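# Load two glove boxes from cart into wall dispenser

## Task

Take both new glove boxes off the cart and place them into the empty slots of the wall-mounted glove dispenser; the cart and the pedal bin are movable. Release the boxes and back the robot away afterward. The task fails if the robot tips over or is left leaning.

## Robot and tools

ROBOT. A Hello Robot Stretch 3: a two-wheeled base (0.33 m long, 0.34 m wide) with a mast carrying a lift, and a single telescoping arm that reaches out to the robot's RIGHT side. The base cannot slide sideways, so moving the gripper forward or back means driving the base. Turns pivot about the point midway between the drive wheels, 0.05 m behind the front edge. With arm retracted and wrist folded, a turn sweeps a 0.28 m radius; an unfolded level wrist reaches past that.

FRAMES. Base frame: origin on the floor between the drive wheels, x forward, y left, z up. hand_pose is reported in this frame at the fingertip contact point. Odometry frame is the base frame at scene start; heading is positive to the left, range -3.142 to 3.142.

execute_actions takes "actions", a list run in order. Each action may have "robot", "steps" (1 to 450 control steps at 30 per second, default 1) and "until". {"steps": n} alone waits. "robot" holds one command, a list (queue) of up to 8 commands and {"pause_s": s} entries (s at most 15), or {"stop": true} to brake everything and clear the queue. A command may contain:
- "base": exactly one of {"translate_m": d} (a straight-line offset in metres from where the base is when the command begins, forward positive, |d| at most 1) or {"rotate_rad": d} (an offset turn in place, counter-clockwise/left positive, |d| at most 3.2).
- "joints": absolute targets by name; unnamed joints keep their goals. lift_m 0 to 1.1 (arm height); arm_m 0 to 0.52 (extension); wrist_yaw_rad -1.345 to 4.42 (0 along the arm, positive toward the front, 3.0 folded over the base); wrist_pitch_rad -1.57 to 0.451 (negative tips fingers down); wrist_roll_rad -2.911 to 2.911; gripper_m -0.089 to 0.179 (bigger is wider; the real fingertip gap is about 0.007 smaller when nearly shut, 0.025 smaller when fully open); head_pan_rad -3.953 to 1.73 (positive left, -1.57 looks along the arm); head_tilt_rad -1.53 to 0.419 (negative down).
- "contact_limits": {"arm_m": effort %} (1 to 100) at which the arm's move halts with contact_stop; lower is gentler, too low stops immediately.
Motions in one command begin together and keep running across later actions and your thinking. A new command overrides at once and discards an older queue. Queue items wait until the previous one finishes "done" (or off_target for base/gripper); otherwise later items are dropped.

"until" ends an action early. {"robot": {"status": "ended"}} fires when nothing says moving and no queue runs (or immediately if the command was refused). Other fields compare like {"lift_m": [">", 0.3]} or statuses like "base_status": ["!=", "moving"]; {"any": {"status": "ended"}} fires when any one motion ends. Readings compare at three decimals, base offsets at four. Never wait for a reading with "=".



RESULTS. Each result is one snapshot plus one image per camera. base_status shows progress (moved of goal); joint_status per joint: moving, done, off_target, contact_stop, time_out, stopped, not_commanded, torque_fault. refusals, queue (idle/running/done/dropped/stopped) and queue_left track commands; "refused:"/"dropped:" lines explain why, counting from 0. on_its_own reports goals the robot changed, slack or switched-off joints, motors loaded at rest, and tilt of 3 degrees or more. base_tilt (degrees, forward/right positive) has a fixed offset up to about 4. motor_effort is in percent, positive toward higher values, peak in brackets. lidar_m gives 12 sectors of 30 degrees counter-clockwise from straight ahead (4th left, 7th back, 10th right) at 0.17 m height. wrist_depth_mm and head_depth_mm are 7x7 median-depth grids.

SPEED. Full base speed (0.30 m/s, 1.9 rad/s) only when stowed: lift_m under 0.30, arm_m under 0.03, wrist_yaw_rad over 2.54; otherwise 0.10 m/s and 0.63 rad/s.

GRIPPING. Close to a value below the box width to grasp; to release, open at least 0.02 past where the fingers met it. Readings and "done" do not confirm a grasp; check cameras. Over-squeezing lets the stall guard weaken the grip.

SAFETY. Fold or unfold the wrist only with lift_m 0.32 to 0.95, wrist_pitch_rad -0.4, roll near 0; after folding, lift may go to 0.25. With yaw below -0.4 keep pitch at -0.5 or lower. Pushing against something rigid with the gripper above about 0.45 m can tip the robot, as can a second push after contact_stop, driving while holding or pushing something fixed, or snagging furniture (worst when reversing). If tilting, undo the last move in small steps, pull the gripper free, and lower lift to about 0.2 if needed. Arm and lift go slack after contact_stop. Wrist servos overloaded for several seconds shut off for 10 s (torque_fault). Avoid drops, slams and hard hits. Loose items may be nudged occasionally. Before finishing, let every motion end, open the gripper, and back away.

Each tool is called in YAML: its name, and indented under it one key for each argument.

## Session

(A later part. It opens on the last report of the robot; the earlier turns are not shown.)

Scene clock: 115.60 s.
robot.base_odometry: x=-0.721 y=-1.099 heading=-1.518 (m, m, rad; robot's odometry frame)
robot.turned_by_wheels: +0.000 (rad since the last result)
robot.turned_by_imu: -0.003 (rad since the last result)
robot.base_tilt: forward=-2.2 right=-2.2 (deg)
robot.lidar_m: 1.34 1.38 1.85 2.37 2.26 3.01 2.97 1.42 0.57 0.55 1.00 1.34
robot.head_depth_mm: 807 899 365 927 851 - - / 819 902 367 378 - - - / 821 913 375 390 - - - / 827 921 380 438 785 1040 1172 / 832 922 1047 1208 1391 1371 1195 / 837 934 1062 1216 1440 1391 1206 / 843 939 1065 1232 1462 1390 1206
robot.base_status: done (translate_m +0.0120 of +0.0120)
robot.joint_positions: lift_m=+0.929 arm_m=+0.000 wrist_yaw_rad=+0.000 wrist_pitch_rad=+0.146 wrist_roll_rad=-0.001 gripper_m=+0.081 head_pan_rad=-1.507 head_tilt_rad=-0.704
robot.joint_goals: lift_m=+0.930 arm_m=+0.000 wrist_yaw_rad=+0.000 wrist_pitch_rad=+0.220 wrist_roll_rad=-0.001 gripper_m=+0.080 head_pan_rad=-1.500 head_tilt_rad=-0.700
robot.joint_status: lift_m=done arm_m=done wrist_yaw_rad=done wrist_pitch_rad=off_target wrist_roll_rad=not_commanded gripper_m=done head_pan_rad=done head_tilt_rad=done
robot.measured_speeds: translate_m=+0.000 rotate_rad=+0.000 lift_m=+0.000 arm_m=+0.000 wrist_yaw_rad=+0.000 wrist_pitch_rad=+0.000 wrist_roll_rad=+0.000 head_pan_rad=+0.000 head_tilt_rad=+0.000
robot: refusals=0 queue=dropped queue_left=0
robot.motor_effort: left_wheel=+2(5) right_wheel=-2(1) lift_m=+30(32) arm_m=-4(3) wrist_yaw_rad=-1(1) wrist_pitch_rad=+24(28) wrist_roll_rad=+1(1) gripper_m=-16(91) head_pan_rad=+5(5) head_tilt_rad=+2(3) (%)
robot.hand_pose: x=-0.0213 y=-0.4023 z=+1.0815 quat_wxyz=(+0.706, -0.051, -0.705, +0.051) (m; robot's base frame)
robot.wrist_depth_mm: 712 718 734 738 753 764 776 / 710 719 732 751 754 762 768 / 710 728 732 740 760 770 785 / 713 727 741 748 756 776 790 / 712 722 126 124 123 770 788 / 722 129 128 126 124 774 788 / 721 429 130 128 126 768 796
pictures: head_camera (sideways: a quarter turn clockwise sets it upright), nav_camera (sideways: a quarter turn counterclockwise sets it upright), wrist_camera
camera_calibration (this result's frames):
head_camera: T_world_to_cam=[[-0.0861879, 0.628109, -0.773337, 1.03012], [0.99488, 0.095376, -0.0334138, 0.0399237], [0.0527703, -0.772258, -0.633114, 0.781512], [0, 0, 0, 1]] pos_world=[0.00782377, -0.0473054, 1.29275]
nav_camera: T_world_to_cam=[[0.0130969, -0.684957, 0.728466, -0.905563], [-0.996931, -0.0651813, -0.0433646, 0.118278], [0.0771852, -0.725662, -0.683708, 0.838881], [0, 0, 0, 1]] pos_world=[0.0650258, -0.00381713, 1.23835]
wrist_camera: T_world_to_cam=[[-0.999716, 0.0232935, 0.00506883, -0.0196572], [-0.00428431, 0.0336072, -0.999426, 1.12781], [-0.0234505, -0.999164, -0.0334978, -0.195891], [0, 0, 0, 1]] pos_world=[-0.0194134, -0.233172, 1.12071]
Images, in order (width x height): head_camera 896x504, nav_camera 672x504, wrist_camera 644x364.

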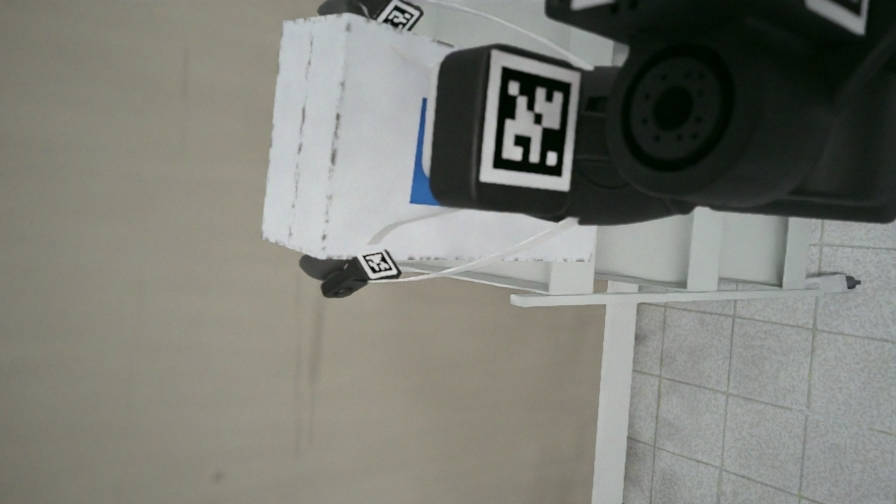

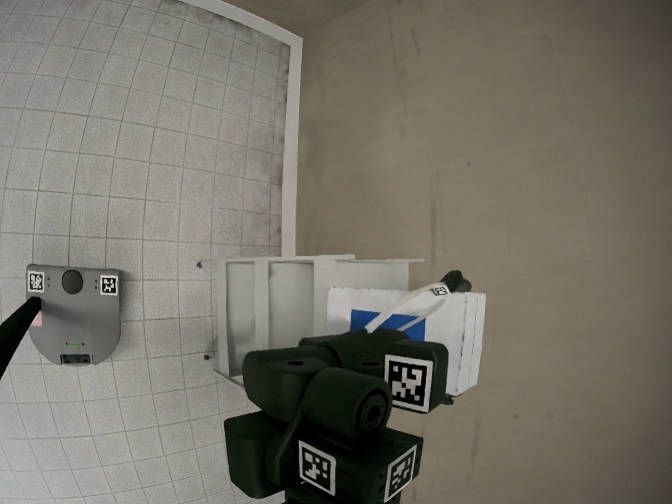

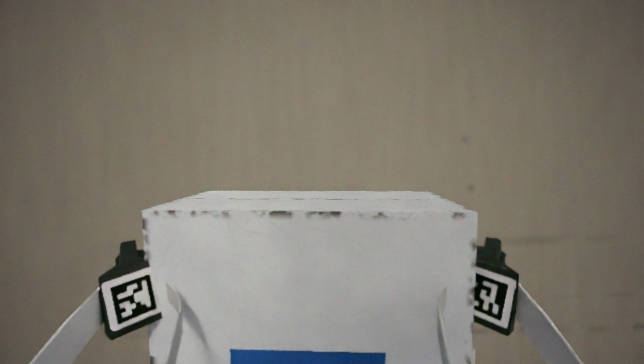

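execute_actions:
  actions:
    - {"robot":[{"base":{"rotate_rad":1.07}},{"base":{"translate_m":1.0}},{"base":{"translate_m":0.31}},{"base":{"rotate_rad":0.525}}],"steps":450,"until":{"robot":{"status":"ended"}}}
    - {"steps":300,"until":{"robot":{"status":"ended"}}}
    - {"robot":{"joints":{"head_pan_rad":-1.57,"head_tilt_rad":-0.75,"lift_m":1.02,"wrist_yaw_rad":0.11,"wrist_pitch_rad":0.19}},"steps":300,"until":{"robot":{"status":"ended"}}}

Scene clock: 137.37 s.
robot.base_odometry: x=+0.460 y=-1.667 heading=+0.077 (m, m, rad; robot's odometry frame)
robot.turned_by_wheels: +1.595 (rad since the last result)
robot.turned_by_imu: +1.564 (rad since the last result)
robot.base_tilt: forward=-2.2 right=-2.2 (deg)
robot.lidar_m: 1.67 1.72 1.61 3.61 2.98 1.77 2.09 0.97 0.71 0.68 0.70 0.96
robot.head_depth_mm: 562 627 - - - 1269 1202 / 548 - - - - - 1203 / 546 - - - - - 1196 / 544 - - 443 1003 1248 1196 / 547 318 374 455 1013 1261 1188 / 572 652 736 851 1021 1263 1195 / 575 645 735 854 1024 1268 1204
robot.base_status: done (rotate_rad +0.5249 of +0.5250)
robot.joint_positions: lift_m=+1.019 arm_m=+0.000 wrist_yaw_rad=+0.109 wrist_pitch_rad=+0.120 wrist_roll_rad=-0.001 gripper_m=+0.081 head_pan_rad=-1.563 head_tilt_rad=-0.740
robot.joint_goals: lift_m=+1.020 arm_m=+0.000 wrist_yaw_rad=+0.110 wrist_pitch_rad=+0.190 wrist_roll_rad=-0.001 gripper_m=+0.080 head_pan_rad=-1.570 head_tilt_rad=-0.750
robot.joint_status: lift_m=done arm_m=done wrist_yaw_rad=done wrist_pitch_rad=off_target wrist_roll_rad=not_commanded gripper_m=done head_pan_rad=done head_tilt_rad=done
robot.measured_speeds: translate_m=+0.000 rotate_rad=+0.000 lift_m=+0.000 arm_m=+0.000 wrist_yaw_rad=+0.000 wrist_pitch_rad=+0.000 wrist_roll_rad=+0.000 head_pan_rad=+0.000 head_tilt_rad=+0.000
robot: refusals=0 queue=dropped queue_left=0
robot.motor_effort: left_wheel=-2(6) right_wheel=+2(5) lift_m=+30(31) arm_m=-3(3) wrist_yaw_rad=+1(6) wrist_pitch_rad=+23(23) wrist_roll_rad=+1(1) gripper_m=-16(17) head_pan_rad=-6(17) head_tilt_rad=-7(13) (%)
robot.hand_pose: x=+0.0065 y=-0.4011 z=+1.1649 quat_wxyz=(+0.703, -0.004, -0.706, +0.080) (m; robot's base frame)
robot.wrist_depth_mm: 465 459 448 439 431 422 409 / 472 460 448 436 432 424 412 / 471 464 453 448 435 424 415 / 475 468 451 444 436 426 420 / 486 471 126 124 123 428 424 / 484 129 128 126 125 428 429 / 492 303 130 128 127 438 428
pictures: head_camera (sideways: a quarter turn clockwise sets it upright), nav_camera (sideways: a quarter turn counterclockwise sets it upright), wrist_camera
camera_calibration (this result's frames):
head_camera: T_world_to_cam=[[-0.0511333, 0.659167, -0.750256, 0.999819], [0.998649, 0.0407465, -0.0322628, 0.0384008], [0.00930372, -0.750892, -0.66036, 0.817219], [0, 0, 0, 1]] pos_world=[0.00517196, -0.0469703, 1.29102]
nav_camera: T_world_to_cam=[[-0.0250363, -0.710201, 0.703554, -0.872864], [-0.999028, -0.00776119, -0.0433854, 0.118316], [0.0362728, -0.703956, -0.709316, 0.872438], [0, 0, 0, 1]] pos_world=[0.0647019, -0.00483219, 1.23807]
wrist_camera: T_world_to_cam=[[-0.996368, -0.084971, 0.005511, -0.0362893], [-0.0105213, 0.0586299, -0.998224, 1.21987], [0.0844971, -0.994657, -0.059311, -0.160019], [0, 0, 0, 1]] pos_world=[-0.00980181, -0.233769, 1.20841]
Images, in order (width x height): head_camera 896x504, nav_camera 672x504, wrist_camera 644x364.

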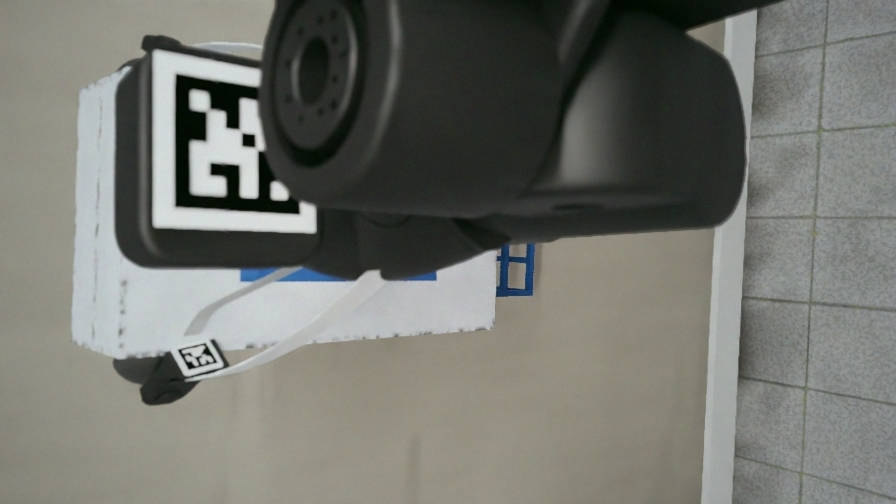

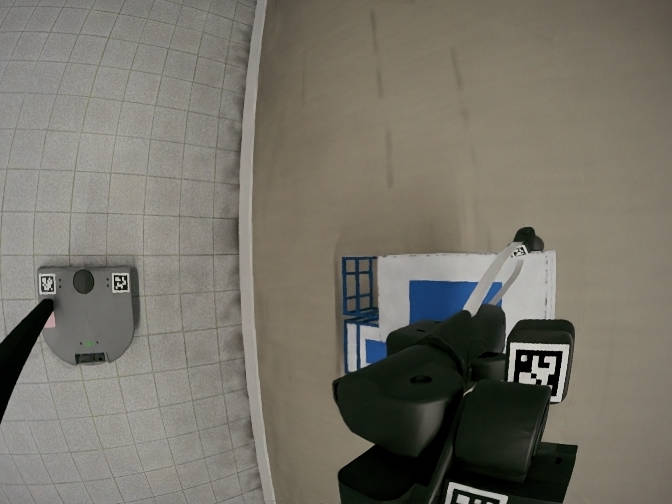

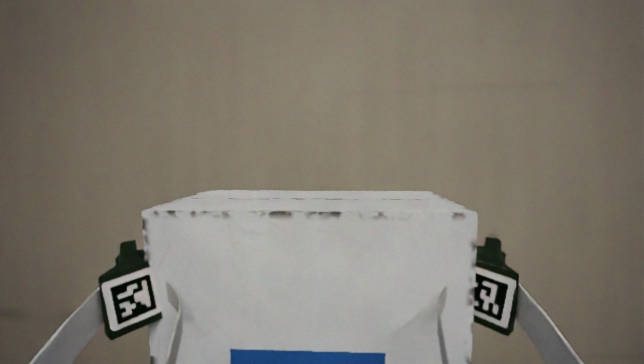

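execute_actions:
  actions:
    - {"robot":[{"base":{"translate_m":-0.007},"joints":{"arm_m":0.23}}],"steps":450,"until":{"robot":{"status":"ended"}}}

Scene clock: 140.30 s.
robot.base_odometry: x=+0.453 y=-1.668 heading=+0.077 (m, m, rad; robot's odometry frame)
robot.turned_by_wheels: +0.000 (rad since the last result)
robot.turned_by_imu: -0.001 (rad since the last result)
robot.base_tilt: forward=-2.2 right=-2.2 (deg)
robot.lidar_m: 1.68 1.72 1.62 3.60 2.98 1.76 2.08 0.97 0.70 0.68 0.70 0.96
robot.head_depth_mm: - - 665 705 979 1212 1202 / - - 667 710 990 1232 1203 / - - 726 797 997 1232 1193 / 490 560 726 826 1002 1242 1198 / 571 631 727 830 1013 1248 1195 / 574 644 731 854 1021 1267 1202 / 576 645 737 859 1027 1267 1183
robot.base_status: done (translate_m -0.0070 of -0.0070)
robot.joint_positions: lift_m=+1.019 arm_m=+0.230 wrist_yaw_rad=+0.109 wrist_pitch_rad=+0.120 wrist_roll_rad=-0.001 gripper_m=+0.081 head_pan_rad=-1.563 head_tilt_rad=-0.741
robot.joint_goals: lift_m=+1.020 arm_m=+0.230 wrist_yaw_rad=+0.110 wrist_pitch_rad=+0.190 wrist_roll_rad=-0.001 gripper_m=+0.080 head_pan_rad=-1.570 head_tilt_rad=-0.750
robot.joint_status: lift_m=done arm_m=done wrist_yaw_rad=done wrist_pitch_rad=off_target wrist_roll_rad=not_commanded gripper_m=done head_pan_rad=done head_tilt_rad=done
robot.measured_speeds: translate_m=+0.000 rotate_rad=+0.000 lift_m=+0.000 arm_m=+0.000 wrist_yaw_rad=+0.000 wrist_pitch_rad=+0.000 wrist_roll_rad=+0.000 head_pan_rad=+0.000 head_tilt_rad=+0.000
robot: refusals=0 queue=done queue_left=0
robot.motor_effort: left_wheel=-2(7) right_wheel=+2(4) lift_m=+30(30) arm_m=+3(6) wrist_yaw_rad=+1(1) wrist_pitch_rad=+23(23) wrist_roll_rad=+1(1) gripper_m=-16(15) head_pan_rad=-5(5) head_tilt_rad=-6(6) (%)
robot.hand_pose: x=+0.0066 y=-0.6304 z=+1.1649 quat_wxyz=(+0.703, -0.004, -0.706, +0.081) (m; robot's base frame)
robot.wrist_depth_mm: 222 217 212 208 203 199 196 / 222 218 214 209 204 201 196 / 225 220 216 211 207 203 198 / 227 222 215 210 207 203 199 / 228 224 126 124 123 205 202 / 229 129 128 126 124 205 202 / 232 180 130 128 127 208 204
pictures: head_camera (sideways: a quarter turn clockwise sets it upright), nav_camera (sideways: a quarter turn counterclockwise sets it upright), wrist_camera
camera_calibration (this result's frames):
head_camera: T_world_to_cam=[[-0.0509324, 0.659519, -0.74996, 0.999433], [0.998661, 0.0404528, -0.0322481, 0.0383816], [0.00906971, -0.750599, -0.660696, 0.817658], [0, 0, 0, 1]] pos_world=[0.00515743, -0.0469651, 1.291]
nav_camera: T_world_to_cam=[[-0.0252531, -0.710508, 0.703236, -0.872448], [-0.999031, -0.00743342, -0.0433853, 0.118316], [0.0360531, -0.70365, -0.709632, 0.872849], [0, 0, 0, 1]] pos_world=[0.0647002, -0.00482169, 1.23807]
wrist_camera: T_world_to_cam=[[-0.996347, -0.0852208, 0.00551092, -0.0558655], [-0.0105359, 0.0586273, -0.998224, 1.23331], [0.0847464, -0.994636, -0.059311, -0.388073], [0, 0, 0, 1]] pos_world=[-0.00977963, -0.463058, 1.20841]
Images, in order (width x height): head_camera 896x504, nav_camera 672x504, wrist_camera 644x364.

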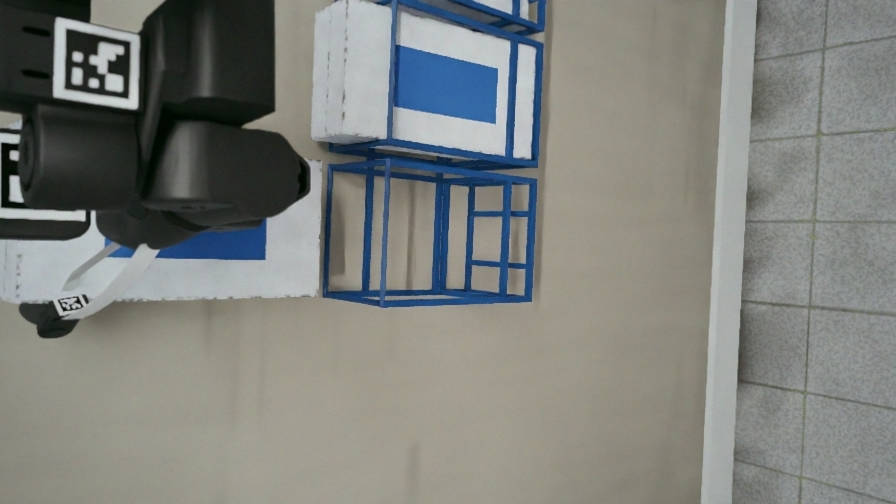

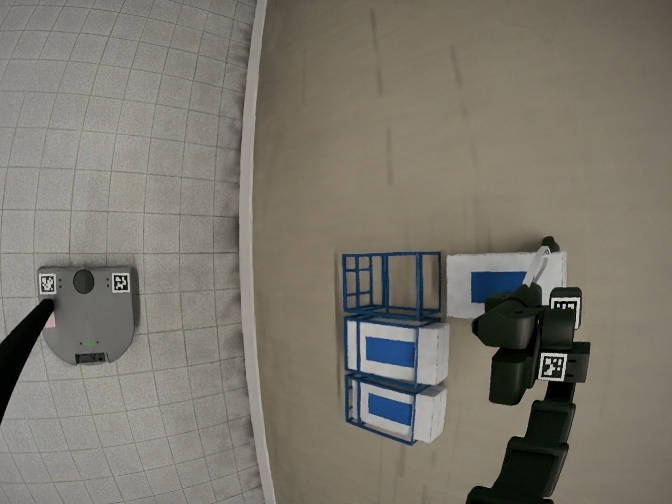

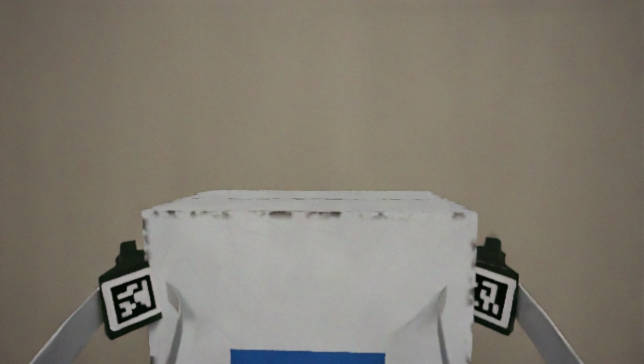

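execute_actions:
  actions:
    - {"robot":{"joints":{"lift_m":0.93}},"steps":200,"until":{"robot":{"status":"ended"}}}

Scene clock: 141.97 s.
robot.base_odometry: x=+0.453 y=-1.668 heading=+0.077 (m, m, rad; robot's odometry frame)
robot.turned_by_wheels: +0.000 (rad since the last result)
robot.turned_by_imu: +0.000 (rad since the last result)
robot.base_tilt: forward=-2.2 right=-2.2 (deg)
robot.lidar_m: 1.68 1.71 1.62 3.61 2.98 1.76 2.09 0.97 0.70 0.68 0.70 0.96
robot.head_depth_mm: 561 608 - 719 987 1214 1209 / 563 610 - 729 990 1214 1204 / 565 546 - 800 991 1236 1201 / 567 554 645 823 1005 1250 1195 / 570 631 716 831 1011 1248 1193 / 573 645 731 855 1024 1259 1189 / 576 645 737 860 1025 1271 1188
robot.base_status: done (translate_m -0.0070 of -0.0070)
robot.joint_positions: lift_m=+0.930 arm_m=+0.230 wrist_yaw_rad=+0.109 wrist_pitch_rad=+0.120 wrist_roll_rad=-0.001 gripper_m=+0.081 head_pan_rad=-1.563 head_tilt_rad=-0.741
robot.joint_goals: lift_m=+0.930 arm_m=+0.230 wrist_yaw_rad=+0.110 wrist_pitch_rad=+0.190 wrist_roll_rad=-0.001 gripper_m=+0.080 head_pan_rad=-1.570 head_tilt_rad=-0.750
robot.joint_status: lift_m=done arm_m=done wrist_yaw_rad=done wrist_pitch_rad=off_target wrist_roll_rad=not_commanded gripper_m=done head_pan_rad=done head_tilt_rad=done
robot.measured_speeds: translate_m=+0.000 rotate_rad=+0.000 lift_m=+0.000 arm_m=+0.000 wrist_yaw_rad=+0.000 wrist_pitch_rad=+0.000 wrist_roll_rad=+0.000 head_pan_rad=+0.000 head_tilt_rad=+0.000
robot: refusals=0 queue=done queue_left=0
robot.motor_effort: left_wheel=-2(2) right_wheel=+2(2) lift_m=+16(32) arm_m=+4(3) wrist_yaw_rad=+1(1) wrist_pitch_rad=+23(23) wrist_roll_rad=+1(1) gripper_m=-15(16) head_pan_rad=-5(6) head_tilt_rad=-6(6) (%)
robot.hand_pose: x=+0.0066 y=-0.6304 z=+1.0757 quat_wxyz=(+0.703, -0.004, -0.706, +0.080) (m; robot's base frame)
robot.wrist_depth_mm: 220 216 212 208 204 200 196 / 222 219 213 208 205 201 197 / 224 220 215 211 206 203 199 / 225 222 216 211 206 203 200 / 228 222 126 124 123 204 201 / 230 129 128 126 125 205 203 / 232 180 130 128 127 208 204
pictures: head_camera (sideways: a quarter turn clockwise sets it upright), nav_camera (sideways: a quarter turn counterclockwise sets it upright), wrist_camera
camera_calibration (this result's frames):
head_camera: T_world_to_cam=[[-0.0509322, 0.659519, -0.74996, 0.999433], [0.998661, 0.0404524, -0.0322482, 0.0383816], [0.00906944, -0.750599, -0.660696, 0.817657], [0, 0, 0, 1]] pos_world=[0.00515741, -0.0469651, 1.291]
nav_camera: T_world_to_cam=[[-0.0252533, -0.710508, 0.703236, -0.872448], [-0.999031, -0.00743307, -0.0433853, 0.118316], [0.0360528, -0.70365, -0.709632, 0.872849], [0, 0, 0, 1]] pos_world=[0.0647002, -0.00482172, 1.23807]
wrist_camera: T_world_to_cam=[[-0.996347, -0.0852224, 0.0055185, -0.0553831], [-0.0105724, 0.0589655, -0.998204, 1.14443], [0.084744, -0.994616, -0.0596511, -0.392989], [0, 0, 0, 1]] pos_world=[-0.00977783, -0.463075, 1.11924]
Images, in order (width x height): head_camera 896x504, nav_camera 672x504, wrist_camera 644x364.

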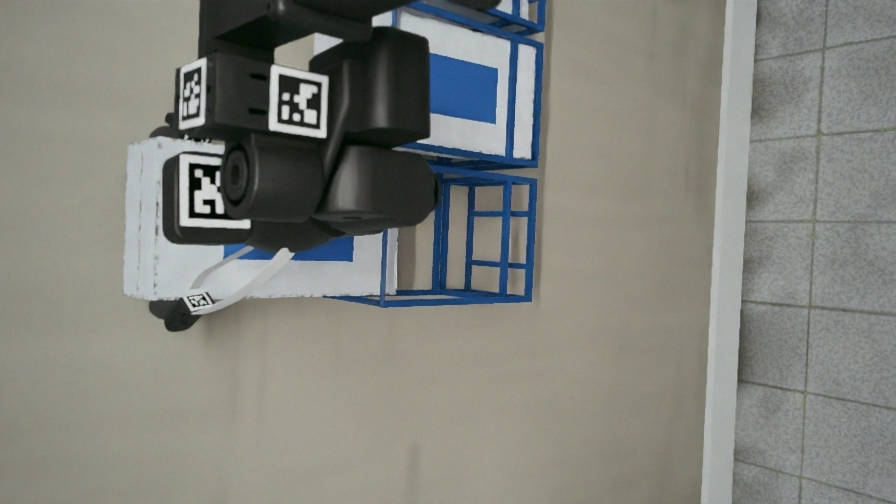

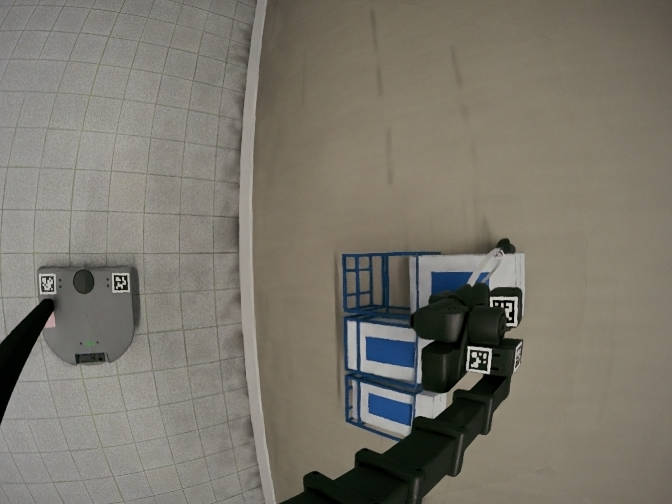

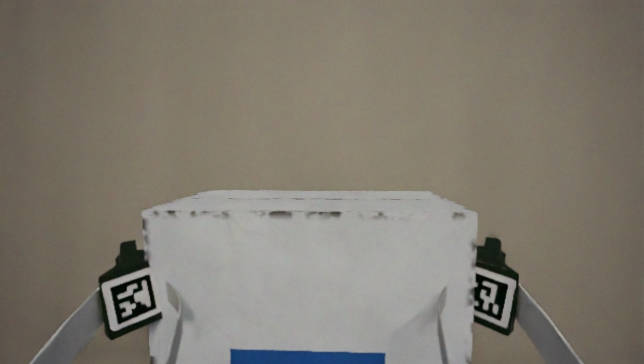

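In cleanly. Here the top sits v≈213 (gripped lower on the box), so stop a bit higher.

execute_actions:
  actions:
    - {"robot":{"joints":{"lift_m":0.785}},"steps":200,"until":{"robot":{"status":"ended"}}}

Scene clock: 144.17 s.
robot.base_odometry: x=+0.453 y=-1.668 heading=+0.077 (m, m, rad; robot's odometry frame)
robot.turned_by_wheels: +0.000 (rad since the last result)
robot.turned_by_imu: -0.001 (rad since the last result)
robot.base_tilt: forward=-2.2 right=-2.2 (deg)
robot.lidar_m: 1.67 1.72 1.62 3.60 2.97 1.76 2.09 0.97 0.71 0.68 0.70 0.96
robot.head_depth_mm: 562 631 677 686 - - 1222 / 564 631 675 675 1054 1224 1209 / 565 634 652 - 1061 1231 1197 / 569 636 651 747 1031 1239 1198 / 571 640 711 832 1013 1252 1191 / 573 643 732 853 1018 1267 1200 / 575 648 736 854 1025 1271 1187
robot.base_status: done (translate_m -0.0070 of -0.0070)
robot.joint_positions: lift_m=+0.785 arm_m=+0.230 wrist_yaw_rad=+0.109 wrist_pitch_rad=+0.120 wrist_roll_rad=-0.001 gripper_m=+0.081 head_pan_rad=-1.563 head_tilt_rad=-0.741
robot.joint_goals: lift_m=+0.785 arm_m=+0.230 wrist_yaw_rad=+0.110 wrist_pitch_rad=+0.190 wrist_roll_rad=-0.001 gripper_m=+0.080 head_pan_rad=-1.570 head_tilt_rad=-0.750
robot.joint_status: lift_m=done arm_m=done wrist_yaw_rad=done wrist_pitch_rad=off_target wrist_roll_rad=not_commanded gripper_m=done head_pan_rad=done head_tilt_rad=done
robot.measured_speeds: translate_m=+0.000 rotate_rad=+0.000 lift_m=+0.000 arm_m=+0.000 wrist_yaw_rad=+0.000 wrist_pitch_rad=+0.000 wrist_roll_rad=+0.000 head_pan_rad=+0.000 head_tilt_rad=+0.000
robot: refusals=0 queue=done queue_left=0
robot.motor_effort: left_wheel=-1(2) right_wheel=+1(3) lift_m=+16(16) arm_m=+3(3) wrist_yaw_rad=+1(1) wrist_pitch_rad=+23(23) wrist_roll_rad=+1(1) gripper_m=-17(17) head_pan_rad=-6(5) head_tilt_rad=-7(6) (%)
robot.hand_pose: x=+0.0066 y=-0.6304 z=+0.9307 quat_wxyz=(+0.703, -0.003, -0.706, +0.081) (m; robot's base frame)
robot.wrist_depth_mm: 221 216 212 207 203 200 195 / 223 219 214 210 206 201 197 / 224 220 215 212 206 203 198 / 227 222 215 211 206 204 200 / 228 224 126 125 123 203 199 / 230 129 128 126 125 124 120 / 233 132 130 128 126 137 119
pictures: head_camera (sideways: a quarter turn clockwise sets it upright), nav_camera (sideways: a quarter turn counterclockwise sets it upright), wrist_camera
camera_calibration (this result's frames):
head_camera: T_world_to_cam=[[-0.0509322, 0.659519, -0.74996, 0.999433], [0.998661, 0.0404525, -0.0322482, 0.0383816], [0.00906953, -0.750599, -0.660696, 0.817657], [0, 0, 0, 1]] pos_world=[0.00515742, -0.0469651, 1.291]
nav_camera: T_world_to_cam=[[-0.0252532, -0.710508, 0.703236, -0.872448], [-0.999031, -0.00743319, -0.0433853, 0.118316], [0.0360529, -0.70365, -0.709632, 0.872849], [0, 0, 0, 1]] pos_world=[0.0647002, -0.00482172, 1.23807]
wrist_camera: T_world_to_cam=[[-0.996319, -0.0855466, 0.00551885, -0.0547041], [-0.0105932, 0.0589774, -0.998203, 0.999701], [0.0850674, -0.994587, -0.0596665, -0.401607], [0, 0, 0, 1]] pos_world=[-0.00974897, -0.463073, 0.974244]
Images, in order (width x height): head_camera 896x504, nav_camera 672x504, wrist_camera 644x364.

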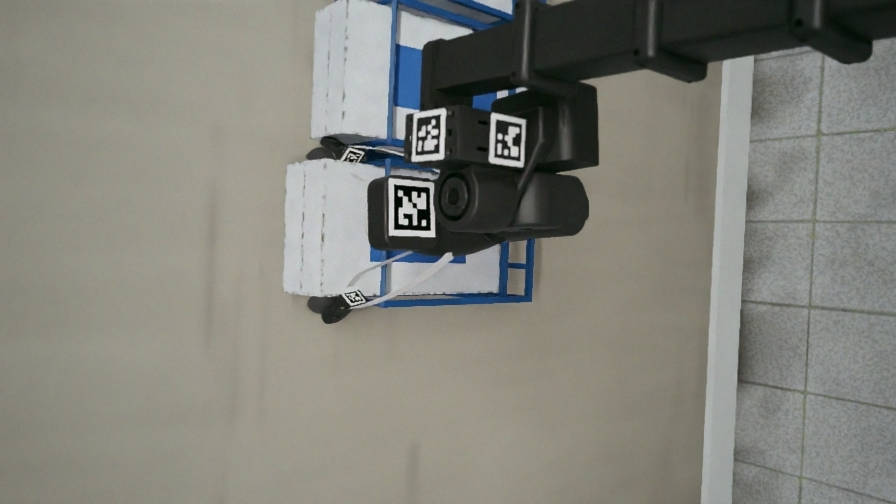

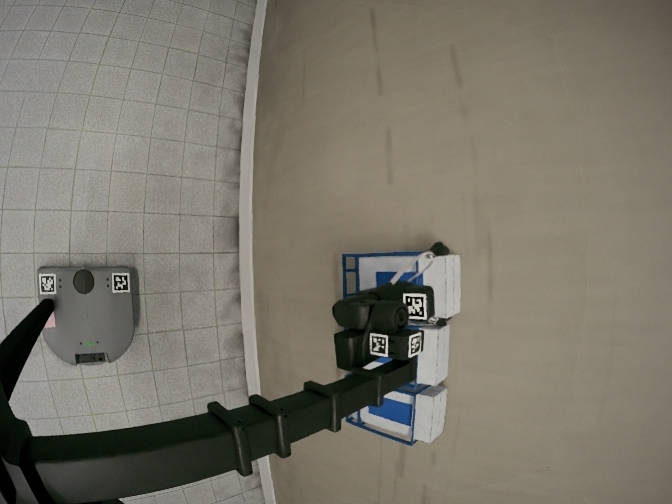

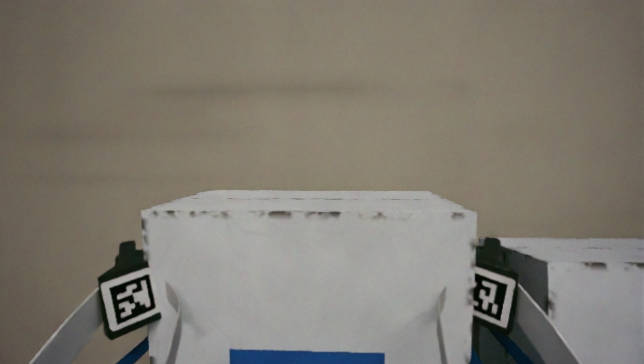

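~2.5 cm left; release.

execute_actions:
  actions:
    - {"robot":[{"joints":{"lift_m":0.777}},{"joints":{"gripper_m":0.16}},{"pause_s":0.5},{"joints":{"lift_m":0.86}},{"joints":{"arm_m":0.0}}],"steps":300,"until":{"robot":{"status":"ended"}}}

Scene clock: 150.87 s.
robot.base_odometry: x=+0.453 y=-1.668 heading=+0.077 (m, m, rad; robot's odometry frame)
robot.turned_by_wheels: +0.000 (rad since the last result)
robot.turned_by_imu: -0.002 (rad since the last result)
robot.base_tilt: forward=-2.2 right=-2.2 (deg)
robot.lidar_m: 1.67 1.71 1.61 3.60 2.98 1.75 2.09 0.97 0.71 0.68 0.70 0.96
robot.head_depth_mm: 563 629 677 707 986 - - / 564 631 676 725 989 1149 - / 568 633 680 716 - - - / 570 637 669 714 951 1264 1202 / 571 640 717 826 1009 1251 1198 / 574 642 733 872 1019 1268 1190 / 574 647 736 857 1025 1271 1187
robot.base_status: done (translate_m -0.0070 of -0.0070)
robot.joint_positions: lift_m=+0.860 arm_m=+0.000 wrist_yaw_rad=+0.111 wrist_pitch_rad=+0.168 wrist_roll_rad=-0.001 gripper_m=+0.160 head_pan_rad=-1.563 head_tilt_rad=-0.741
robot.joint_goals: lift_m=+0.860 arm_m=+0.000 wrist_yaw_rad=+0.110 wrist_pitch_rad=+0.190 wrist_roll_rad=-0.001 gripper_m=+0.160 head_pan_rad=-1.570 head_tilt_rad=-0.750
robot.joint_status: lift_m=done arm_m=done wrist_yaw_rad=done wrist_pitch_rad=off_target wrist_roll_rad=not_commanded gripper_m=done head_pan_rad=done head_tilt_rad=done
robot.measured_speeds: translate_m=+0.000 rotate_rad=+0.000 lift_m=+0.000 arm_m=+0.000 wrist_yaw_rad=+0.000 wrist_pitch_rad=+0.000 wrist_roll_rad=+0.000 head_pan_rad=+0.000 head_tilt_rad=+0.000
robot: refusals=0 queue=done queue_left=0
robot.motor_effort: left_wheel=-1(2) right_wheel=+2(2) lift_m=+28(30) arm_m=-3(5) wrist_yaw_rad=-1(10) wrist_pitch_rad=+7(23) wrist_roll_rad=+1(1) gripper_m=+0(83) head_pan_rad=-5(5) head_tilt_rad=-6(6) (%)
robot.hand_pose: x=+0.0071 y=-0.4004 z=+1.0174 quat_wxyz=(+0.701, -0.020, -0.706, +0.098) (m; robot's base frame)
robot.wrist_depth_mm: 480 470 461 455 439 430 422 / 479 470 459 453 444 430 421 / 481 469 458 448 443 428 423 / 481 471 461 447 441 431 420 / 478 469 460 446 437 428 424 / 479 465 458 387 388 - 379 / 474 466 458 354 348 342 336
pictures: head_camera (sideways: a quarter turn clockwise sets it upright), nav_camera (sideways: a quarter turn counterclockwise sets it upright), wrist_camera
camera_calibration (this result's frames):
head_camera: T_world_to_cam=[[-0.0509325, 0.659532, -0.749949, 0.999418], [0.998661, 0.0404533, -0.0322476, 0.0383808], [0.00906962, -0.750587, -0.660709, 0.817675], [0, 0, 0, 1]] pos_world=[0.00515743, -0.0469649, 1.291]
nav_camera: T_world_to_cam=[[-0.025253, -0.710521, 0.703223, -0.872432], [-0.999031, -0.00743266, -0.0433853, 0.118316], [0.036053, -0.703637, -0.709644, 0.872866], [0, 0, 0, 1]] pos_world=[0.0647001, -0.00482057, 1.23807]
wrist_camera: T_world_to_cam=[[-0.996161, -0.0874381, 0.00414551, -0.0344053], [-0.00510572, 0.0107608, -0.999929, 1.05517], [0.0873873, -0.996112, -0.0111659, -0.21772], [0, 0, 0, 1]] pos_world=[-0.00985994, -0.231236, 1.0528]
Images, in order (width x height): head_camera 896x504, nav_camera 672x504, wrist_camera 644x364.

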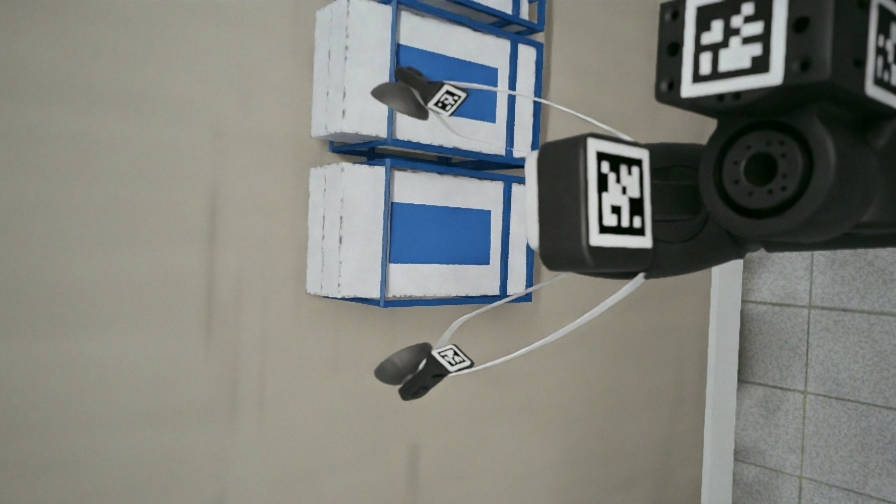

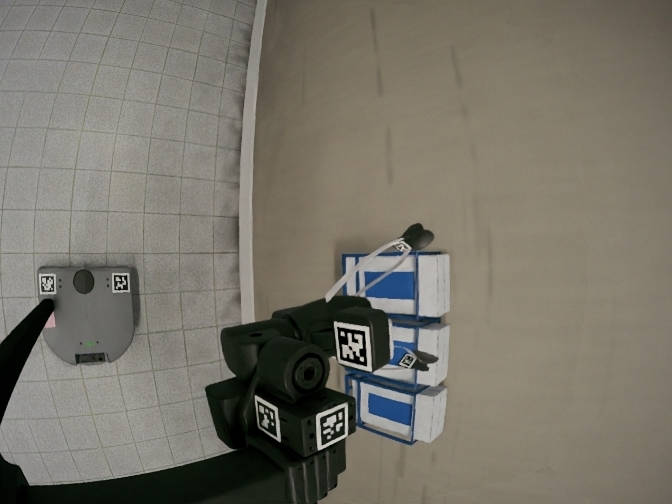

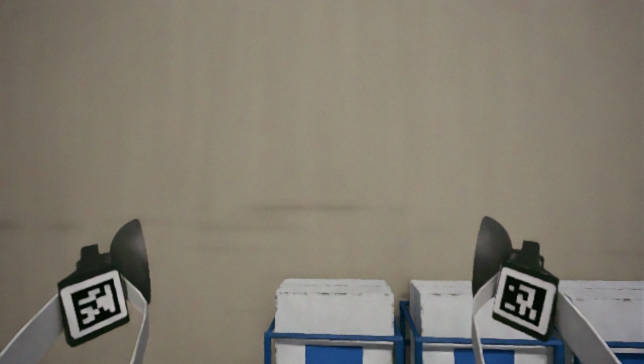

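finished_scene:
  scene: 2

The scene is finished: the task was done.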